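## Task

Pull the pink garment out of the open laundry bag and get all of it into the bin. When finished, the remaining garment has to lie fully inside the bag, and the bag must rest on the table, either standing or lying on its side. Release everything and withdraw the arms; a result that holds only because the robot is still supporting it does not count.

## Robot and tools

Robot: two six-joint arms, left_arm and right_arm, each with a parallel two-finger gripper. The names are labels, not image sides. World frame: origin on the table surface midway between the arms, +z up, +x out across the table, left_arm on the +y side. Positions are in metres, orientations as quaternions wxyz.

Row layout: every motion command uses rows of 14 numbers, always covering both arms even if one stays put: left_arm waist, shoulder, elbow, wrist pitch, wrist yaw, wrist roll, opening, then the same seven for right_arm. Joint values are absolute target angles in radians (not offsets), on the same scale as the Joint positions line. Opening is an absolute command from -1 (shut) to +1 (fully open, about 0.094 m between pads).

Joint ranges in the URDF sign convention: waist -2.618..3.054, shoulder 0.000..3.142, elbow 0.000..3.142, wrist pitch -1.571..1.571, wrist yaw -1.571..1.571, wrist roll -2.094..2.094. Caution: the three wrist joints are sign-flipped in everything you send and read, so a URDF angle of 1.2 appears as about -1.2, and a URDF range of -0.5..2.0 becomes -2.0..0.5 for you. True joint ends may sit up to 0.036 rad away from the listed ones. A target beyond an end by more than 0.036 rad, and farther out than the current angle, gets refused; one slightly past a real end is clipped there and may produce the note "joint sent to its limit" (no note does not prove there is more room).

Tools:
- execute_actions(actions): a list of actions; each action is a table of 1 to 15 rows, one row per 1/30 s control step. If fewer than 15 rows are given, the final row repeats until 15 steps have passed. An empty list just reports state and images.
- move(target, speed, blocking): target is one 14-number row of absolute angles and openings. All joints of both arms interpolate together so they finish at the same time, which makes gripper paths curved. speed (0.01 to 2 rad/s, default 0.5) caps the joint with the longest way to go; duration is kept between 0.5 and 10 s, stopping short if longer. Finger openings are applied immediately. It does not avoid obstacles or the other arm. Faster motion and targets deeper past a contact mean harder impacts and pushes. The result adds a move: line giving how it ended (done, off_target, moving, held, fault), limits=held or limits=none, and the joint farthest from target per arm. With blocking=false you get a result after 0.5 s while motion continues; further moves or execute_actions are rejected until an ending is seen, so use wait or stop.
- wait(seconds): 0 to 10 s, arms keep their last command; returns early if a running move ends.
- stop(): brakes the running move; needs stopping distance, longer when fast. Fingers continue.
- zoom_image(camera, region): enlarges [x0, y0, x1, y1] pixels (max 504x504) from the latest image of cam_high, cam_low, cam_left_wrist or cam_right_wrist.
- finished_scene(scene): ends the current scene by its number; irreversible, reports success, then the next task appears.

Motion limits: each control step, the command sent to a joint is capped at a fixed distance from its measured angle (waist 0.202, shoulder 0.258, elbow 0.238, wrist pitch 0.573, wrist yaw and roll 0.522 rad), and all of an arm's targets are shrunk if they would put the gripper more than 70 mm from where it is. Long motions therefore span several actions; a motion not finished when an action ends should be re-commanded. To keep a joint still, resend its value from the Joint targets line. "joint command not followed" means a clearance check altered some targets; the rest of the row still ran.

Results: the state line gives each gripper's end_effector_position (point between the pads, about 1 cm behind the fingertips) and quaternion; reported positions can be off, more so at full extension. Gripper fingers point along its +z and close along its y. Joint positions and Joint velocities list each arm's six joints then pad gap in metres. Joint targets shows what the joints are currently driven toward. grip_measured is the opening on the command scale; each gripper reads up to roughly 1 mm off. To hold something, command about 0.03 below grip_measured (less for a softer hold). Pad force tops out near 50-62 N, lower on thin parts under about 2 mm. Camera images arrive in the order cam_high (896x504), cam_low (896x504), cam_left_wrist (616x616), cam_right_wrist (616x616); calibration matrices are given per camera, and wrist camera poses follow the arm joints.

Hazards: never push or drop rigid objects off the table (cloth does not count). Keep the arms from colliding or pressing on each other. Expect occasional tugs on held items or nudges to loose ones. Avoid slams, drops and very hard pushes. Carrying loads warms motors: MOTOR HOT at 75 °C, a 10 s stop of that arm at 90 °C, and at 100 °C the arm goes limp and falls; these appear as OVER-TEMPERATURE FAULT lines. The simulation keeps running while you compose replies, with the robot holding its last command. Before finishing, open the grippers and pull the arms clear so nothing relies on them.

Each tool is called after ">>>" as name(argument=value, ...), one argument or row to a line, values as JSON.

## Session

>>> execute_actions(
  actions=[],
)

Scene clock: 0.00 s.
left_arm: end_effector_position=(+0.2081, -0.0134, +0.2868) grip_measured=+1.000 end_effector_quat_wxyz=(+0.487, +0.438, +0.754, +0.054) | right_arm: end_effector_position=(+0.1493, -0.5117, +0.1616) grip_measured=+1.000 end_effector_quat_wxyz=(+0.030, +0.731, +0.669, +0.129)
Joint names: [waist, shoulder, elbow, wrist pitch, wrist yaw, wrist roll]
Joint positions: left_arm=[-1.524  1.109  1.167  0.843  0.743 -0.044  0.094] | right_arm=[-1.391  1.782  1.648  1.501  0.259 -0.357  0.094]
Joint velocities: left_arm=[ 0.012  0.007  0.002 -0.007  0.007  0.066  0.   ] | right_arm=[-0.007 -0.022 -0.007  0.022 -0.066  0.037  0.   ]
Joint targets: left_arm=[-1.524 1.102 1.173 0.849 0.749 -0.040] | right_arm=[-1.391 1.769 1.659 1.498 0.259 -0.355]
camera_calibration (this result's frames):
cam_left_wrist: T_world_to_cam=[[-0.601392, -0.461331, -0.652304, 0.306408], [-0.284197, 0.886571, -0.364998, 0.210881], [0.746699, -0.0341239, -0.664286, 0.146455], [0, 0, 0, 1]] pos_world=[0.134845, -0.0406079, 0.374131]
cam_right_wrist: T_world_to_cam=[[-0.895797, 0.389087, -0.214848, 0.3706], [0.0525973, 0.572791, 0.818012, 0.167729], [0.441341, 0.721472, -0.533569, 0.504714], [0, 0, 0, 1]] pos_world=[0.100409, -0.604406, 0.211718]

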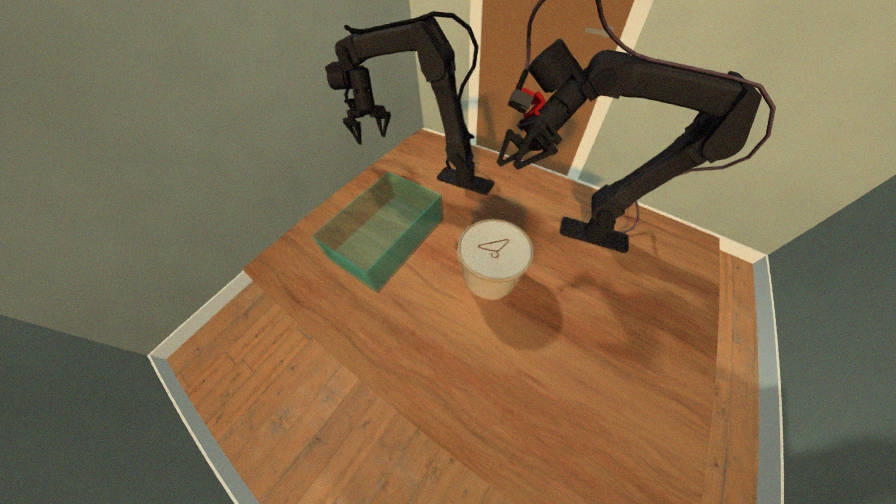

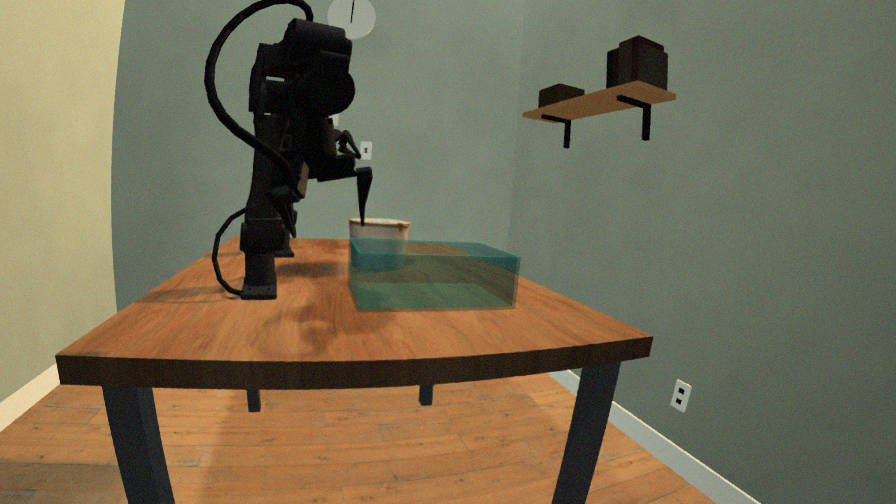

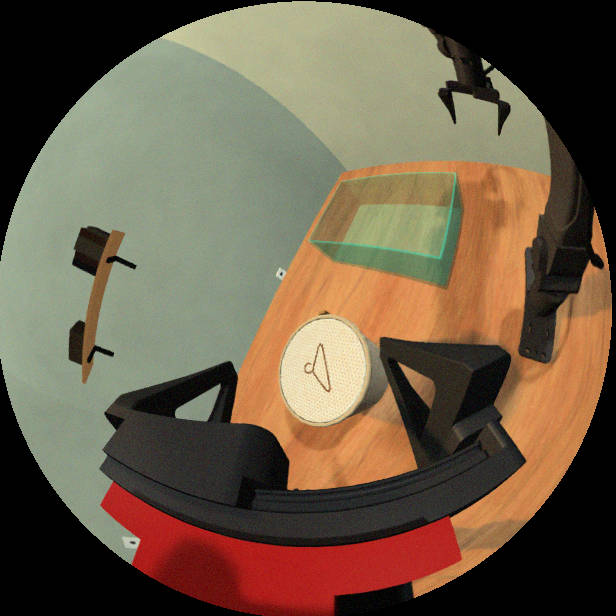

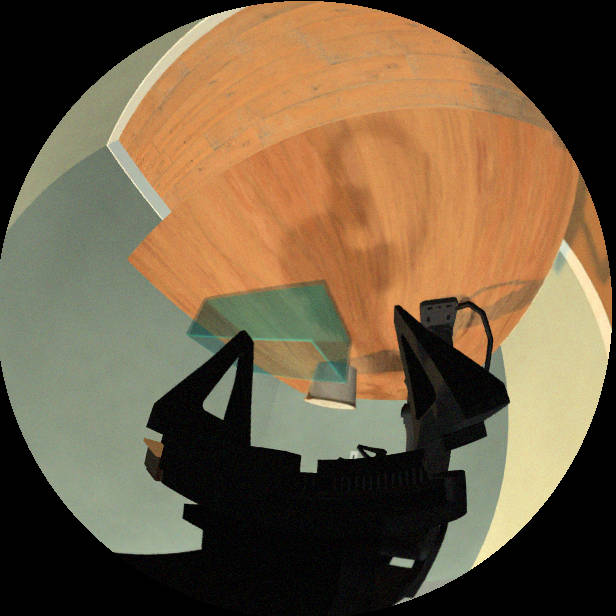

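>>> move(
  target=[-0.81,0.1,0.02,0.05,0,-1.57,-0.2,-1.7,1.77,1.66,1.5,0.26,-0.36,1],
  speed=1,
)

>>> move(
  target=[-0.81,0.5,0.02,-0.33,0,-1.57,-0.2,-1.7,1.77,1.66,1.5,0.26,-0.36,1],
)

>>> zoom_image(
  camera="cam_low",
  region=[310,180,430,260],
)

Scene clock: 6.67 s.
left_arm: end_effector_position=(+0.2291, +0.0893, +0.1540) grip_measured=-0.198 end_effector_quat_wxyz=(+0.582, +0.670, +0.349, +0.301) | right_arm: end_effector_position=(+0.0577, -0.5374, +0.1616) grip_measured=+1.000 end_effector_quat_wxyz=(+0.049, +0.824, +0.551, +0.123)
Joint names: [waist, shoulder, elbow, wrist pitch, wrist yaw, wrist roll]
Joint positions: left_arm=[-0.82   0.122  0.034  0.053  0.011 -1.566  0.038] | right_arm=[-1.695  1.782  1.648  1.501  0.259 -0.357  0.094]
Joint velocities: left_arm=[-0.002  0.017 -0.012 -0.037 -0.022 -0.007  0.   ] | right_arm=[-0.032  0.002 -0.002 -0.022  0.007  0.037  0.   ]
Joint targets: left_arm=[-0.810 0.100 0.020 0.050 -0.000 -1.570] | right_arm=[-1.700 1.770 1.660 1.500 0.260 -0.360]
move: off_target (left_arm); limits=none; left_arm: farthest joint: the shoulder, 0.022 radians from its target (1.009 radians at the start); right_arm: farthest joint: the shoulder, 0.012 radians from its target (0.012 radians at the start)
camera_calibration (this result's frames):
cam_left_wrist: T_world_to_cam=[[0.0263872, 0.226979, -0.973542, 0.123985], [0.279896, 0.93325, 0.225172, -0.146954], [0.959668, -0.278432, -0.0389047, -0.0772291], [0, 0, 0, 1]] pos_world=[0.111974, 0.0874994, 0.15079]
cam_right_wrist: T_world_to_cam=[[-0.73823, 0.639419, -0.214848, 0.424031], [0.221663, 0.530774, 0.818012, 0.154929], [0.637089, 0.556257, -0.533569, 0.463576], [0, 0, 0, 1]] pos_world=[-0.0166488, -0.611233, 0.211718]

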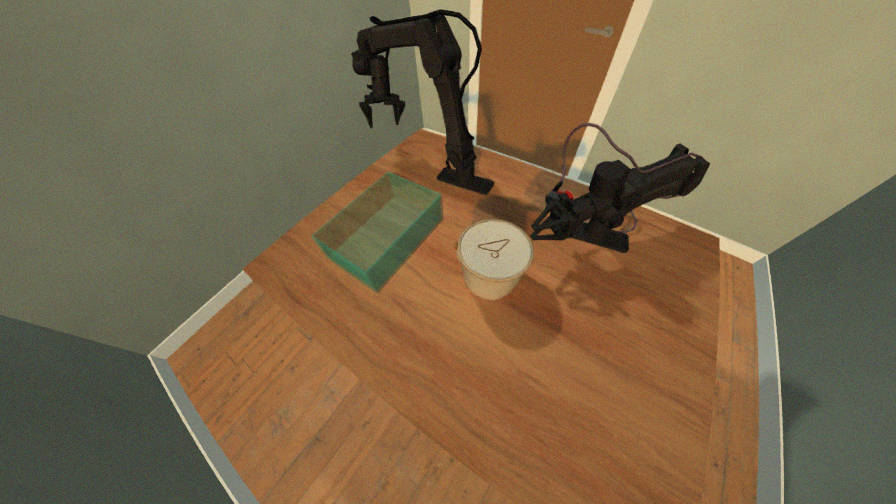

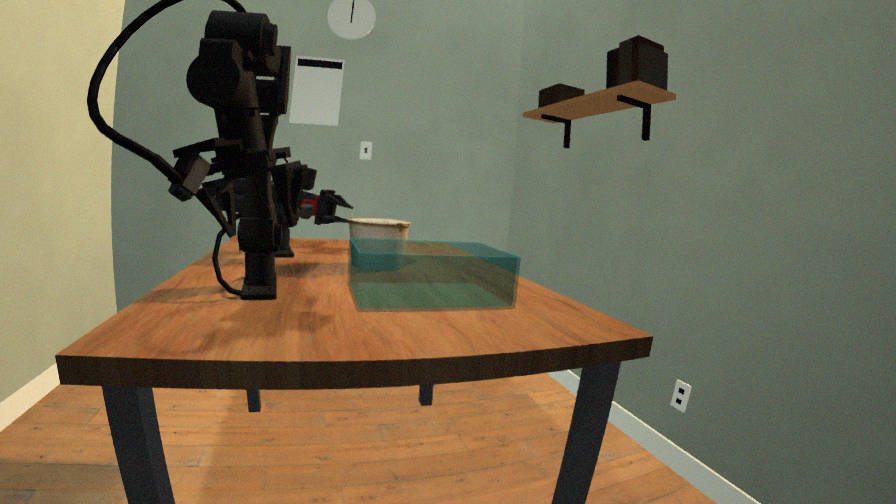

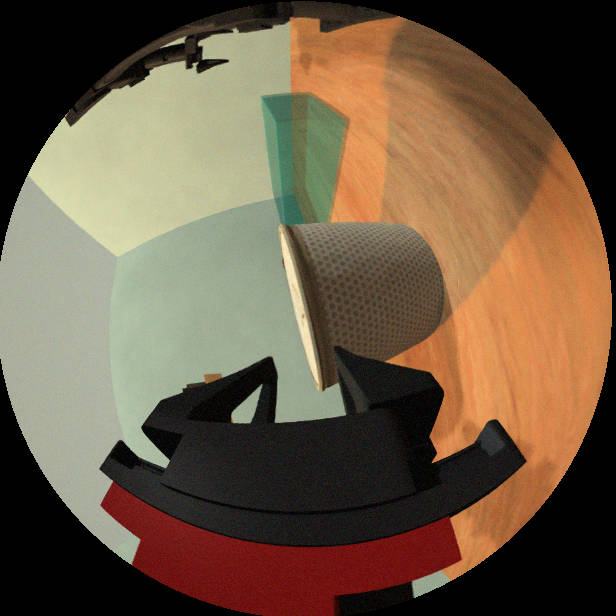

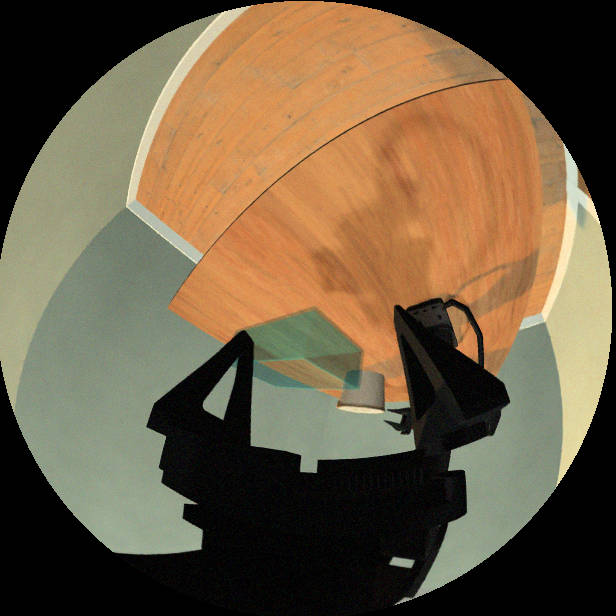

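Scene clock: 8.17 s.
left_arm: end_effector_position=(+0.2505, +0.0737, +0.1561) grip_measured=-0.198 end_effector_quat_wxyz=(+0.585, +0.668, +0.347, +0.302) | right_arm: end_effector_position=(+0.0577, -0.5374, +0.1616) grip_measured=+1.000 end_effector_quat_wxyz=(+0.049, +0.824, +0.551, +0.123)
Joint names: [waist, shoulder, elbow, wrist pitch, wrist yaw, wrist roll]
Joint positions: left_arm=[-0.82   0.49   0.034 -0.323  0.011 -1.567  0.038] | right_arm=[-1.695  1.782  1.648  1.501  0.259 -0.357  0.094]
Joint velocities: left_arm=[ 0.012 -0.017  0.012  0.037  0.022  0.022 -0.   ] | right_arm=[ 0.007 -0.007 -0.017  0.022  0.081 -0.066  0.   ]
Joint targets: left_arm=[-0.810 0.500 0.020 -0.330 -0.000 -1.570] | right_arm=[-1.700 1.770 1.660 1.500 0.260 -0.360]
move: done; limits=none; left_arm: farthest joint: the elbow, 0.014 radians from its target (0.014 radians at the start); right_arm: farthest joint: the shoulder, 0.012 radians from its target (0.012 radians at the start)
camera_calibration (this result's frames):
cam_left_wrist: T_world_to_cam=[[0.0338163, 0.22252, -0.974342, 0.127506], [0.278661, 0.934138, 0.22301, -0.138312], [0.959794, -0.279053, -0.0304185, -0.103305], [0, 0, 0, 1]] pos_world=[0.133382, 0.0720028, 0.151937]
cam_right_wrist: T_world_to_cam=[[-0.73823, 0.639419, -0.214848, 0.424031], [0.221663, 0.530774, 0.818012, 0.154929], [0.637089, 0.556257, -0.533569, 0.463576], [0, 0, 0, 1]] pos_world=[-0.0166488, -0.611233, 0.211718]

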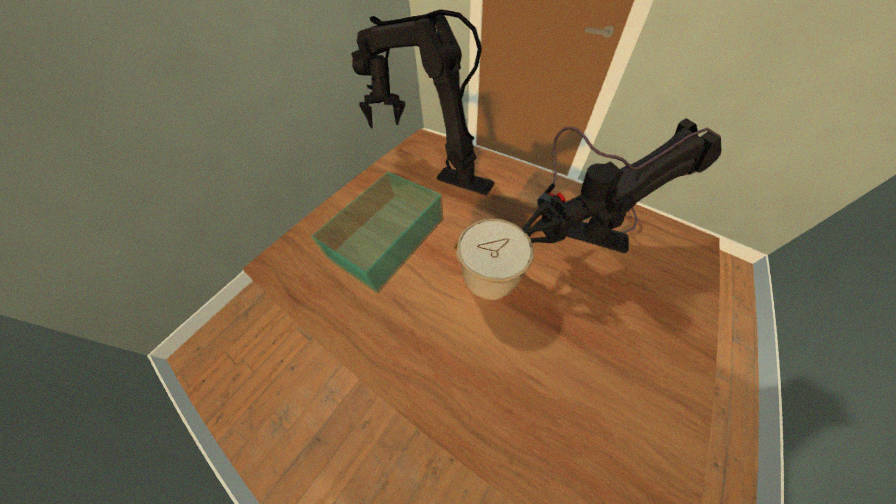

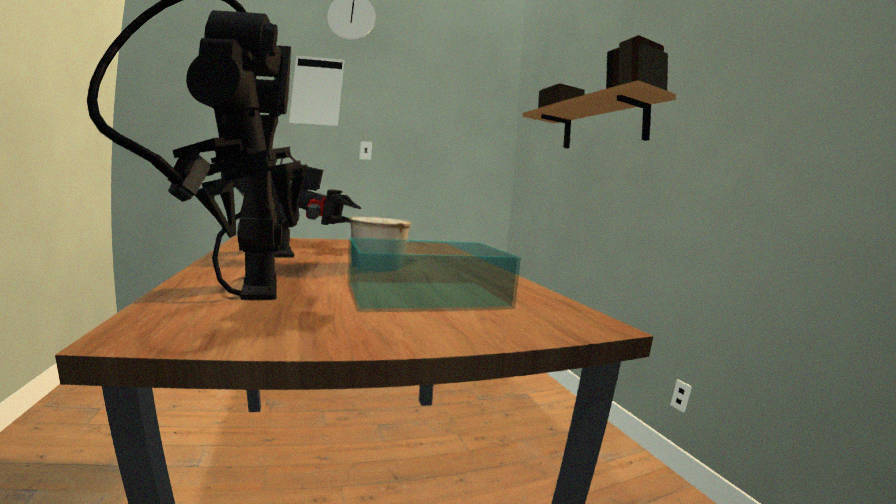

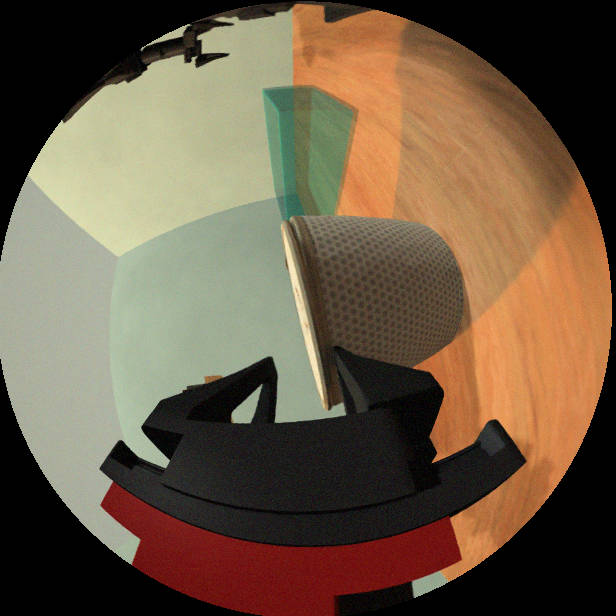

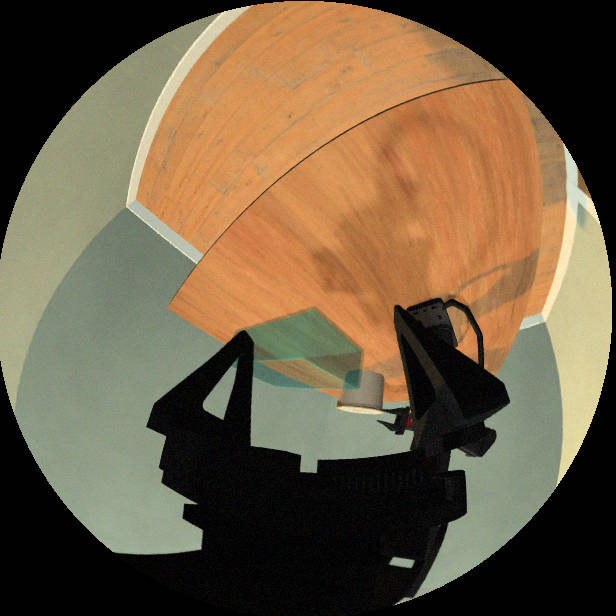

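Region (310, 180, 430, 260) of cam_low's 896x504 image, scaled by 4.200, with more detail than that image has.

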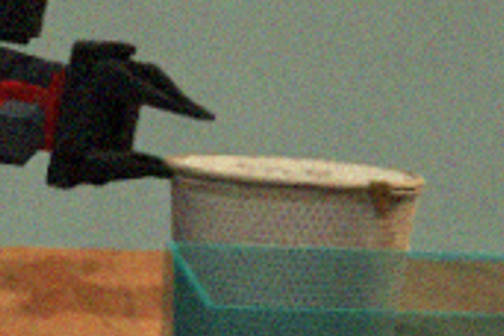

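>>> move(
  target=[-0.81,0.53,0.02,-0.5,0,-1.57,-0.2,-1.7,1.77,1.66,1.5,0.26,-0.36,1],
  speed=0.12,
)

Scene clock: 14.17 s.
left_arm: end_effector_position=(+0.2539, +0.0712, +0.1905) grip_measured=-0.198 end_effector_quat_wxyz=(+0.631, +0.625, +0.325, +0.325) | right_arm: end_effector_position=(+0.0577, -0.5374, +0.1616) grip_measured=+1.000 end_effector_quat_wxyz=(+0.049, +0.824, +0.551, +0.123)
Joint names: [waist, shoulder, elbow, wrist pitch, wrist yaw, wrist roll]
Joint positions: left_arm=[-0.82   0.519  0.034 -0.494  0.01  -1.567  0.038] | right_arm=[-1.695  1.782  1.648  1.501  0.259 -0.357  0.094]
Joint velocities: left_arm=[-0.012 -0.002 -0.027 -0.095  0.007 -0.007 -0.002] | right_arm=[ 0.002 -0.007 -0.007  0.007 -0.007  0.051  0.   ]
Joint targets: left_arm=[-0.810 0.530 0.020 -0.500 0.000 -1.570] | right_arm=[-1.700 1.770 1.660 1.500 0.260 -0.360]
move: done; limits=none; left_arm: farthest joint: the elbow, 0.014 radians from its target (0.014 radians at the start); right_arm: farthest joint: the shoulder, 0.012 radians from its target (0.012 radians at the start)
camera_calibration (this result's frames):
cam_left_wrist: T_world_to_cam=[[0.145491, 0.141798, -0.979145, 0.139854], [0.256241, 0.950506, 0.175725, -0.131035], [0.955601, -0.276463, 0.101956, -0.130576], [0, 0, 0, 1]] pos_world=[0.138008, 0.0686194, 0.173277]
cam_right_wrist: T_world_to_cam=[[-0.73823, 0.639419, -0.214848, 0.424031], [0.221663, 0.530774, 0.818012, 0.154929], [0.637089, 0.556257, -0.533569, 0.463576], [0, 0, 0, 1]] pos_world=[-0.0166488, -0.611233, 0.211718]

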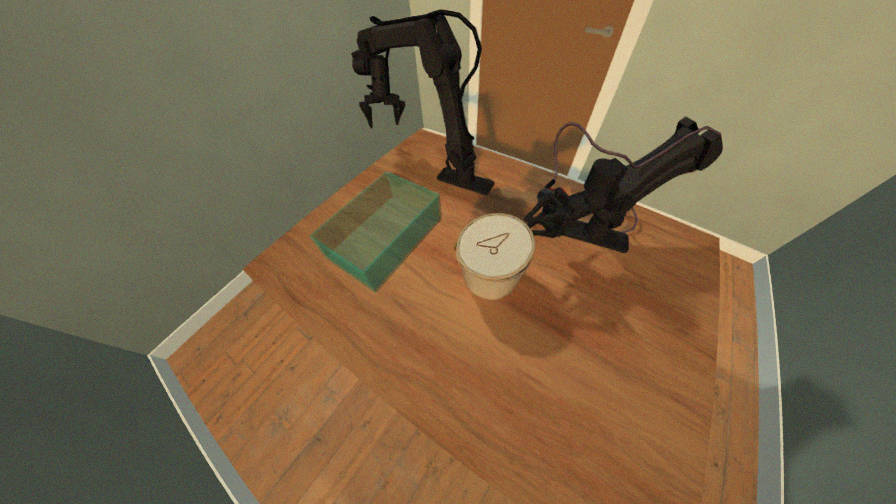

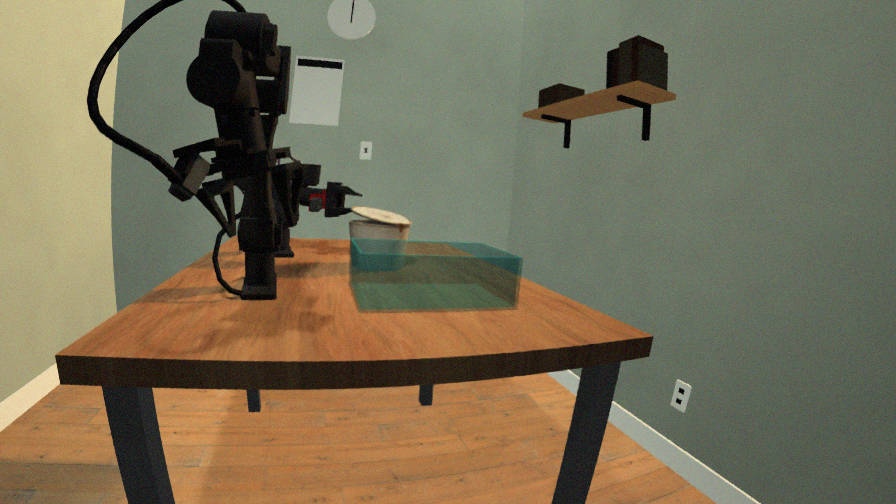

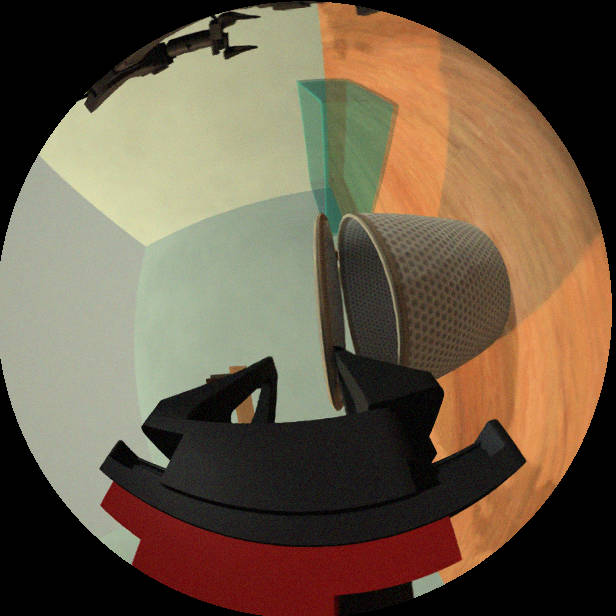

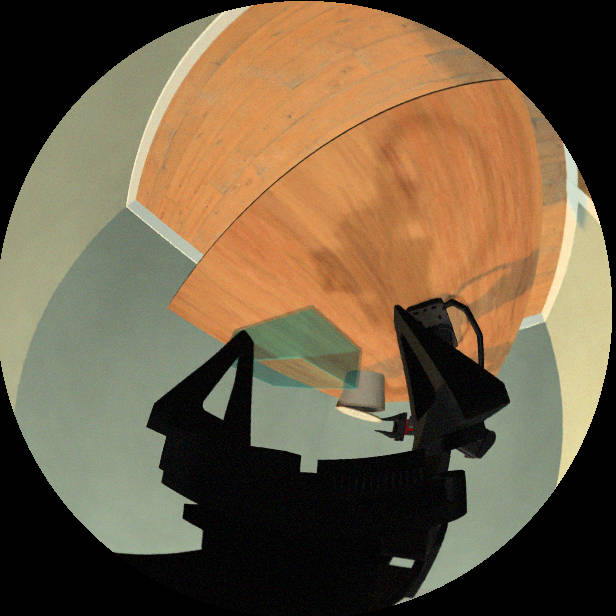

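>>> move(
  target=[-0.79,0.92,0.38,-0.57,0,-1.57,-0.1,-1.0,1.5,1.7,1.5,0,0,0],
  speed=0.5,
)

>>> move(
  target=[-0.77,1.45,0.95,-0.53,0,-1.57,0.8,-0.4,1.3,1.5,1.5,0,0,0],
  speed=0.33,
)

Scene clock: 21.40 s.
left_arm: end_effector_position=(+0.3079, +0.0404, +0.2494) grip_measured=-0.102 end_effector_quat_wxyz=(+0.627, +0.622, +0.331, +0.331) | right_arm: end_effector_position=(+0.2041, -0.4554, +0.2341) grip_measured=+0.001 end_effector_quat_wxyz=(+0.099, +0.440, +0.892, -0.040)
Joint names: [waist, shoulder, elbow, wrist pitch, wrist yaw, wrist roll]
Joint positions: left_arm=[-0.8    0.91   0.35  -0.566  0.01  -1.567  0.042] | right_arm=[-1.003  1.526  1.67   1.501  0.014 -0.012  0.047]
Joint velocities: left_arm=[-0.007 -0.012  0.002  0.007  0.022  0.007  0.   ] | right_arm=[-0.017  0.027  0.002  0.066 -0.037 -0.007 -0.001]
Joint targets: left_arm=[-0.790 0.920 0.380 -0.570 -0.000 -1.570] | right_arm=[-1.000 1.500 1.700 1.500 0.000 0.000]
move: off_target (left_arm, right_arm); limits=none; left_arm: farthest joint: the elbow, 0.030 radians from its target (0.346 radians at the start); right_arm: farthest joint: the elbow, 0.030 radians from its target (0.052 radians at the start)
camera_calibration (this result's frames):
cam_left_wrist: T_world_to_cam=[[0.14113, 0.146136, -0.979146, 0.195128], [0.238356, 0.954935, 0.176878, -0.120889], [0.960869, -0.258348, 0.0999375, -0.19854], [0, 0, 0, 1]] pos_world=[0.192047, 0.0356334, 0.232283]
cam_right_wrist: T_world_to_cam=[[-0.920986, -0.368187, -0.127372, 0.0532255], [-0.375363, 0.751016, 0.543211, 0.306159], [-0.104345, 0.5481, -0.829879, 0.58042], [0, 0, 0, 1]] pos_world=[0.224504, -0.528462, 0.322148]

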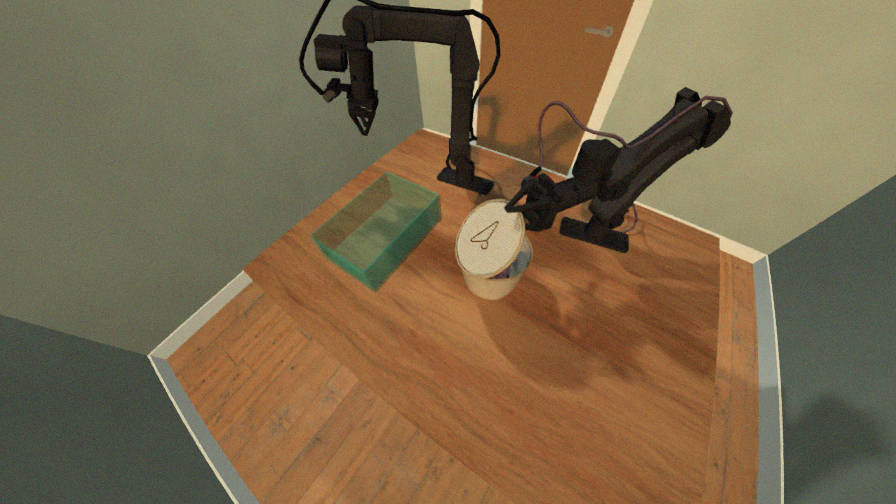

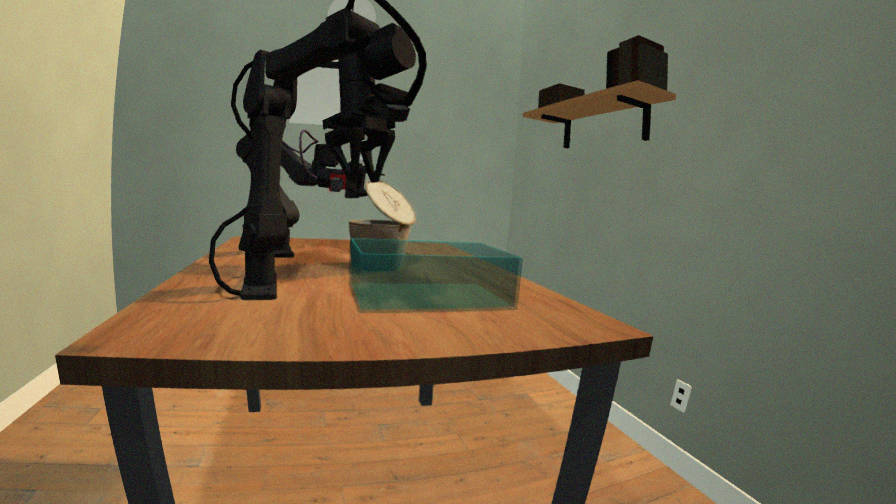

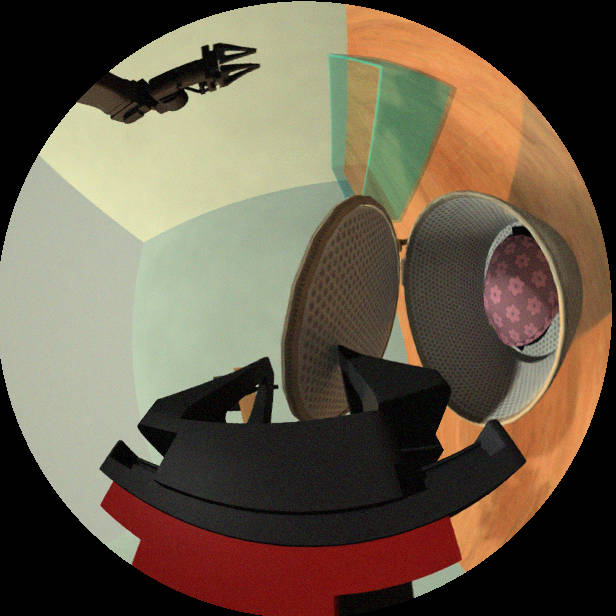

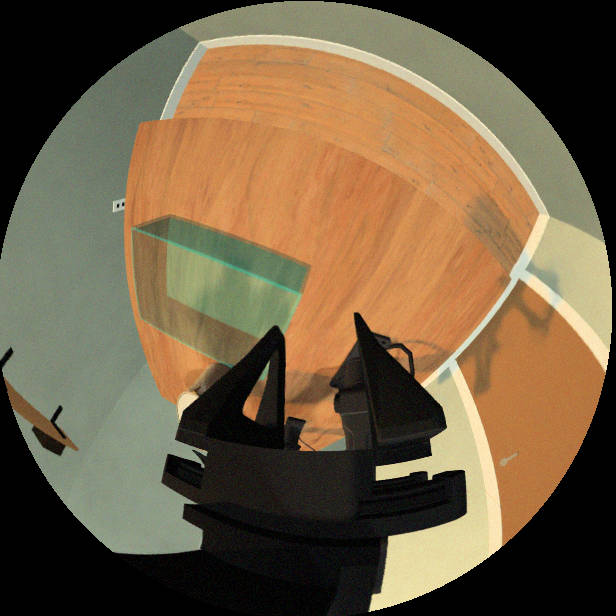

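Scene clock: 23.63 s.
left_arm: end_effector_position=(+0.4209, -0.0260, +0.3163) grip_measured=+0.798 end_effector_quat_wxyz=(+0.630, +0.613, +0.334, +0.341) | right_arm: end_effector_position=(+0.2574, -0.2986, +0.2380) grip_measured=+0.001 end_effector_quat_wxyz=(+0.126, +0.158, +0.979, -0.013)
Joint names: [waist, shoulder, elbow, wrist pitch, wrist yaw, wrist roll]
Joint positions: left_arm=[-0.78   1.442  0.919 -0.548  0.01  -1.567  0.084] | right_arm=[-0.406  1.329  1.512  1.501  0.012 -0.011  0.047]
Joint velocities: left_arm=[-0.007 -0.002 -0.017 -0.022 -0.022  0.051  0.   ] | right_arm=[-0.007 -0.017  0.002 -0.066  0.007  0.051  0.   ]
Joint targets: left_arm=[-0.770 1.450 0.950 -0.530 0.000 -1.570] | right_arm=[-0.400 1.300 1.500 1.500 -0.000 -0.000]
move: off_target (left_arm, right_arm); limits=none; left_arm: farthest joint: the elbow, 0.031 radians from its target (0.600 radians at the start); right_arm: farthest joint: the shoulder, 0.029 radians from its target (0.226 radians at the start)
camera_calibration (this result's frames):
cam_left_wrist: T_world_to_cam=[[0.153647, 0.138691, -0.978344, 0.248749], [0.215877, 0.961472, 0.170202, -0.0845203], [0.964256, -0.237353, 0.117787, -0.337457], [0, 0, 0, 1]] pos_world=[0.305421, -0.033332, 0.297496]
cam_right_wrist: T_world_to_cam=[[-0.550359, -0.823806, -0.135826, -0.0689081], [-0.751554, 0.41794, 0.510386, 0.211498], [-0.363691, 0.382976, -0.849151, 0.525219], [0, 0, 0, 1]] pos_world=[0.312045, -0.346307, 0.328686]

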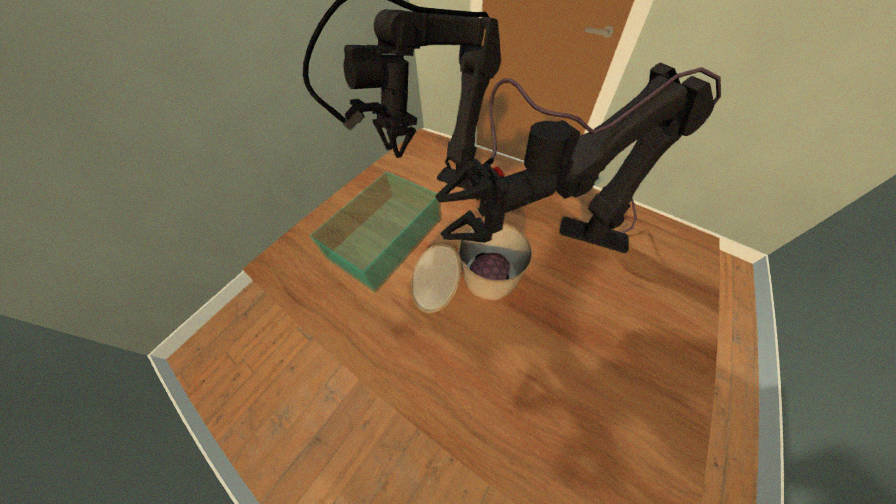

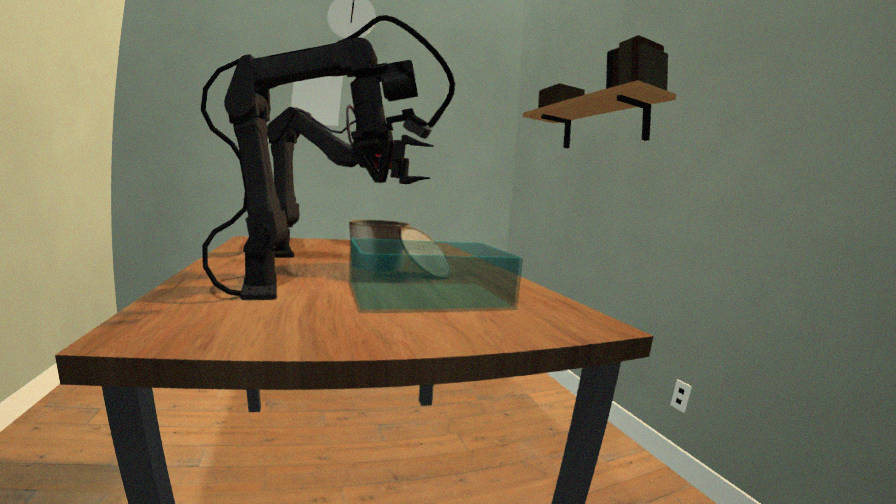

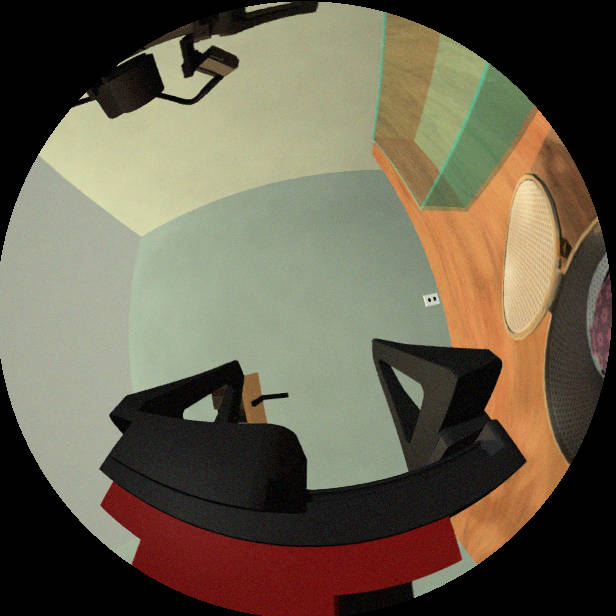

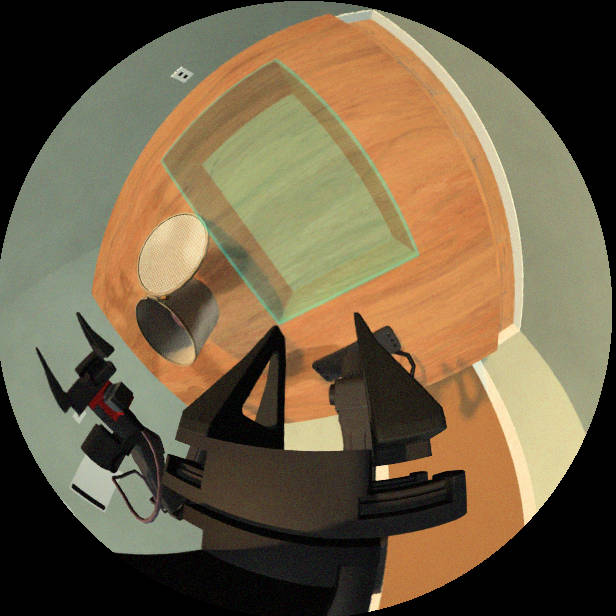

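>>> move(
  target=[0.4,0.2,0.3,0,0,-1.57,0.8,0.62,1.88,2.04,1.5,0,0,-0.1],
  speed=1,
)

>>> move(
  target=[0.4,0.2,0.3,0,0,-1.57,0.8,0.62,2.02,1.8,1.33,0,0,-0.1],
  speed=0.4,
)

Scene clock: 27.77 s.
left_arm: end_effector_position=(+0.2276, +0.3733, +0.2879) grip_measured=+0.798 end_effector_quat_wxyz=(+0.353, +0.313, +0.588, +0.657) | right_arm: end_effector_position=(+0.3058, +0.0293, +0.2169) grip_measured=-0.099 end_effector_quat_wxyz=(+0.089, -0.347, +0.933, +0.038)
Joint names: [waist, shoulder, elbow, wrist pitch, wrist yaw, wrist roll]
Joint positions: left_arm=[ 0.39   0.221  0.317 -0.017  0.004 -1.567  0.084] | right_arm=[ 0.625  1.88   2.007  1.504  0.007 -0.009  0.042]
Joint velocities: left_arm=[-0.022  0.002  0.012 -0.022 -0.022  0.022  0.001] | right_arm=[ 0.022 -0.007  0.002  0.051 -0.066  0.007  0.001]
Joint targets: left_arm=[0.400 0.200 0.300 0.000 0.000 -1.570] | right_arm=[0.620 1.880 2.040 1.500 0.000 0.000]
move: off_target (left_arm, right_arm); limits=none; left_arm: farthest joint: the shoulder, 0.021 radians from its target (1.242 radians at the start); right_arm: farthest joint: the elbow, 0.033 radians from its target (0.528 radians at the start)
camera_calibration (this result's frames):
cam_left_wrist: T_world_to_cam=[[0.00500775, 0.243493, -0.96989, 0.187477], [-0.808897, 0.571228, 0.139232, -0.034058], [0.58793, 0.783843, 0.199821, -0.372119], [0, 0, 0, 1]] pos_world=[0.190291, 0.265488, 0.260931]
cam_right_wrist: T_world_to_cam=[[0.419526, -0.900445, -0.114882, -0.0739116], [-0.722346, -0.407802, 0.558492, 0.126463], [-0.54974, -0.151317, -0.821516, 0.465912], [0, 0, 0, 1]] pos_world=[0.378489, 0.0555191, 0.303635]

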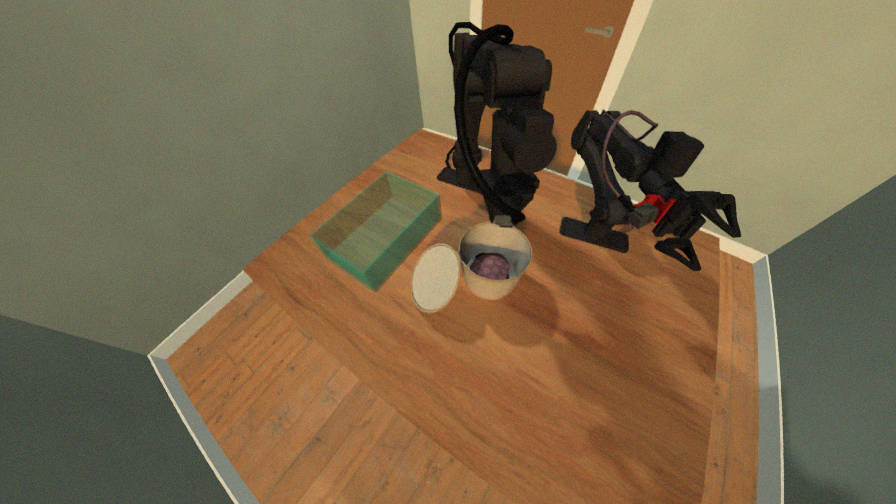

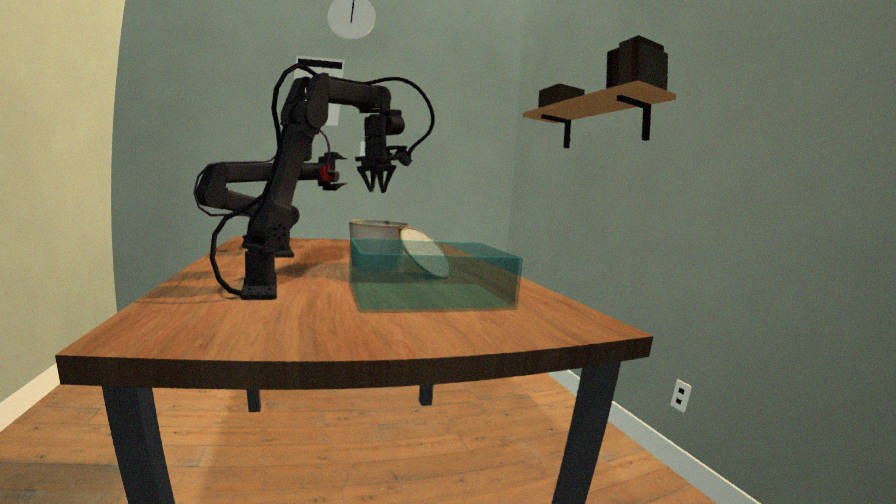

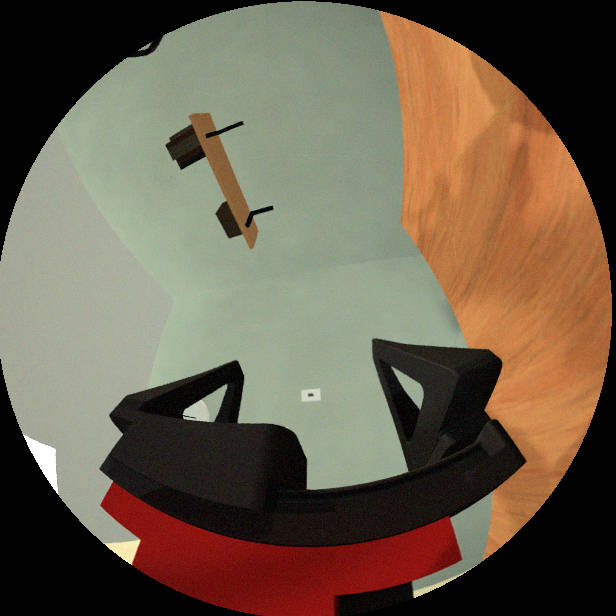

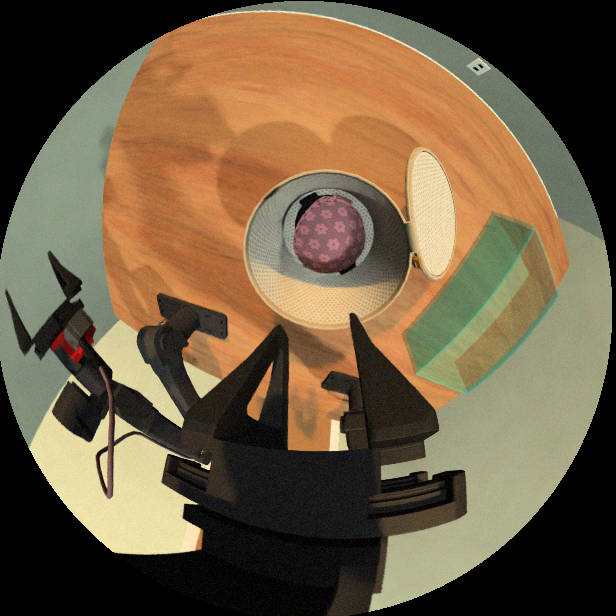

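Scene clock: 28.97 s.
left_arm: end_effector_position=(+0.2276, +0.3733, +0.2879) grip_measured=+0.798 end_effector_quat_wxyz=(+0.353, +0.313, +0.588, +0.657) | right_arm: end_effector_position=(+0.3087, +0.0319, +0.1096) grip_measured=-0.099 end_effector_quat_wxyz=(-0.005, -0.349, +0.937, +0.002)
Joint names: [waist, shoulder, elbow, wrist pitch, wrist yaw, wrist roll]
Joint positions: left_arm=[ 0.39   0.221  0.317 -0.017  0.004 -1.567  0.084] | right_arm=[ 0.625  2.03   1.802  1.35   0.007 -0.009  0.042]
Joint velocities: left_arm=[ 0.007 -0.007 -0.017  0.022  0.066  0.007 -0.   ] | right_arm=[-0.012  0.007  0.007 -0.007  0.022  0.022  0.   ]
Joint targets: left_arm=[0.400 0.200 0.300 -0.000 -0.000 -1.570] | right_arm=[0.620 2.020 1.800 1.330 0.000 0.000]
move: off_target (left_arm); limits=none; left_arm: farthest joint: the shoulder, 0.021 radians from its target (0.021 radians at the start); right_arm: farthest joint: the wrist pitch, 0.020 radians from its target (0.174 radians at the start)
camera_calibration (this result's frames):
cam_left_wrist: T_world_to_cam=[[0.00500775, 0.243493, -0.96989, 0.187477], [-0.808897, 0.571228, 0.139232, -0.034058], [0.58793, 0.783843, 0.199821, -0.372119], [0, 0, 0, 1]] pos_world=[0.190291, 0.265488, 0.260931]
cam_right_wrist: T_world_to_cam=[[0.40653, -0.91189, -0.0564869, -0.0871711], [-0.626182, -0.323113, 0.709573, 0.140529], [-0.665304, -0.253091, -0.702364, 0.405669], [0, 0, 0, 1]] pos_world=[0.393328, 0.0685877, 0.180288]

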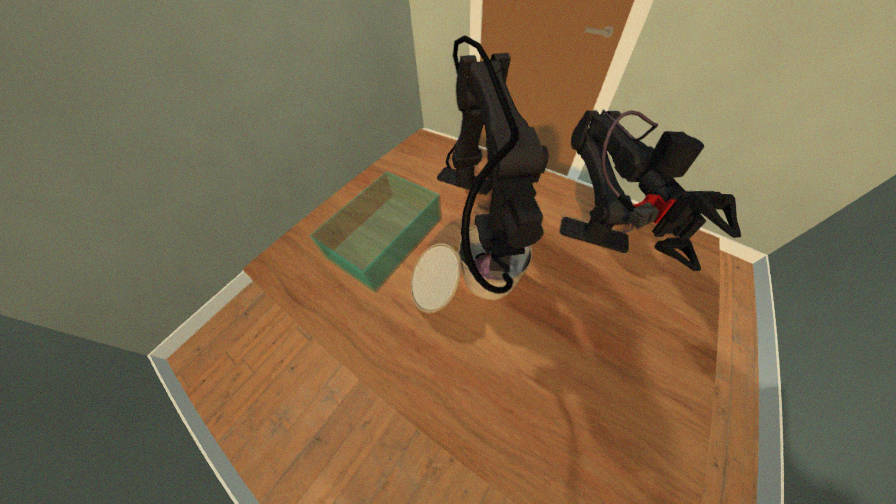

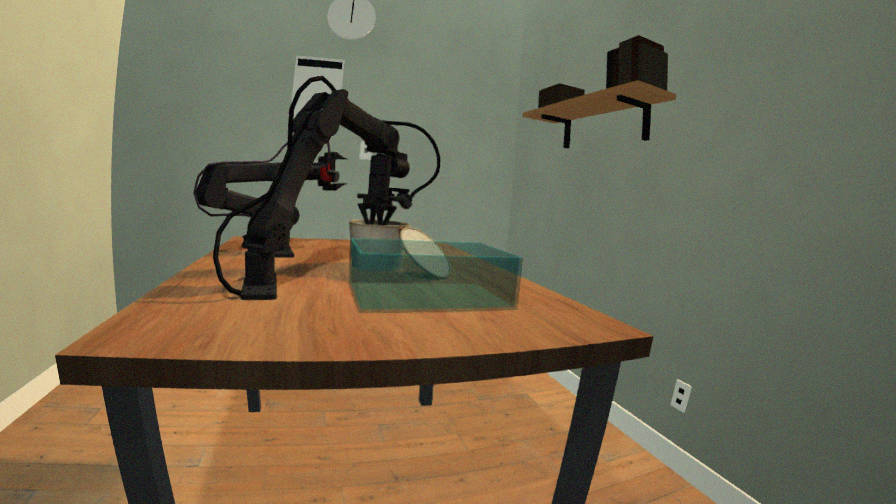

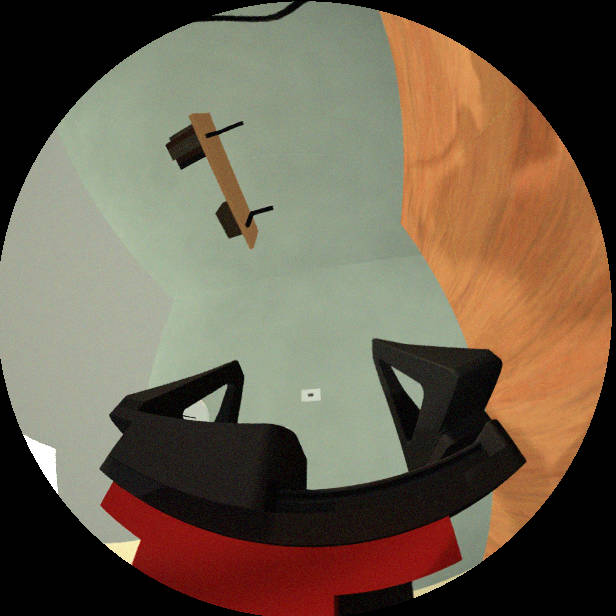

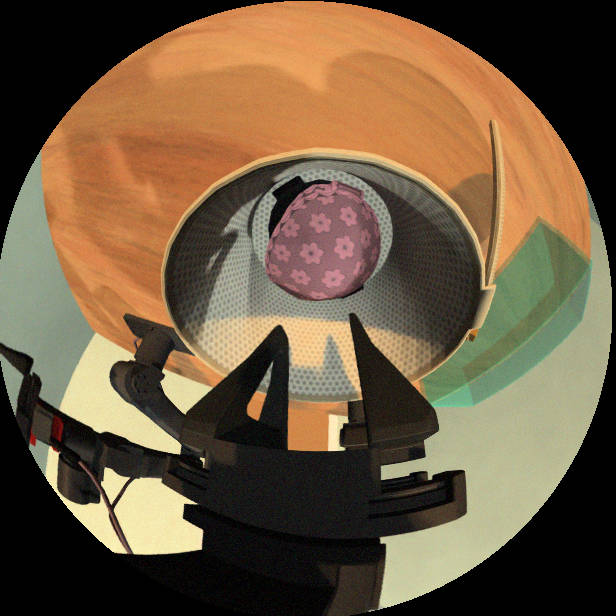

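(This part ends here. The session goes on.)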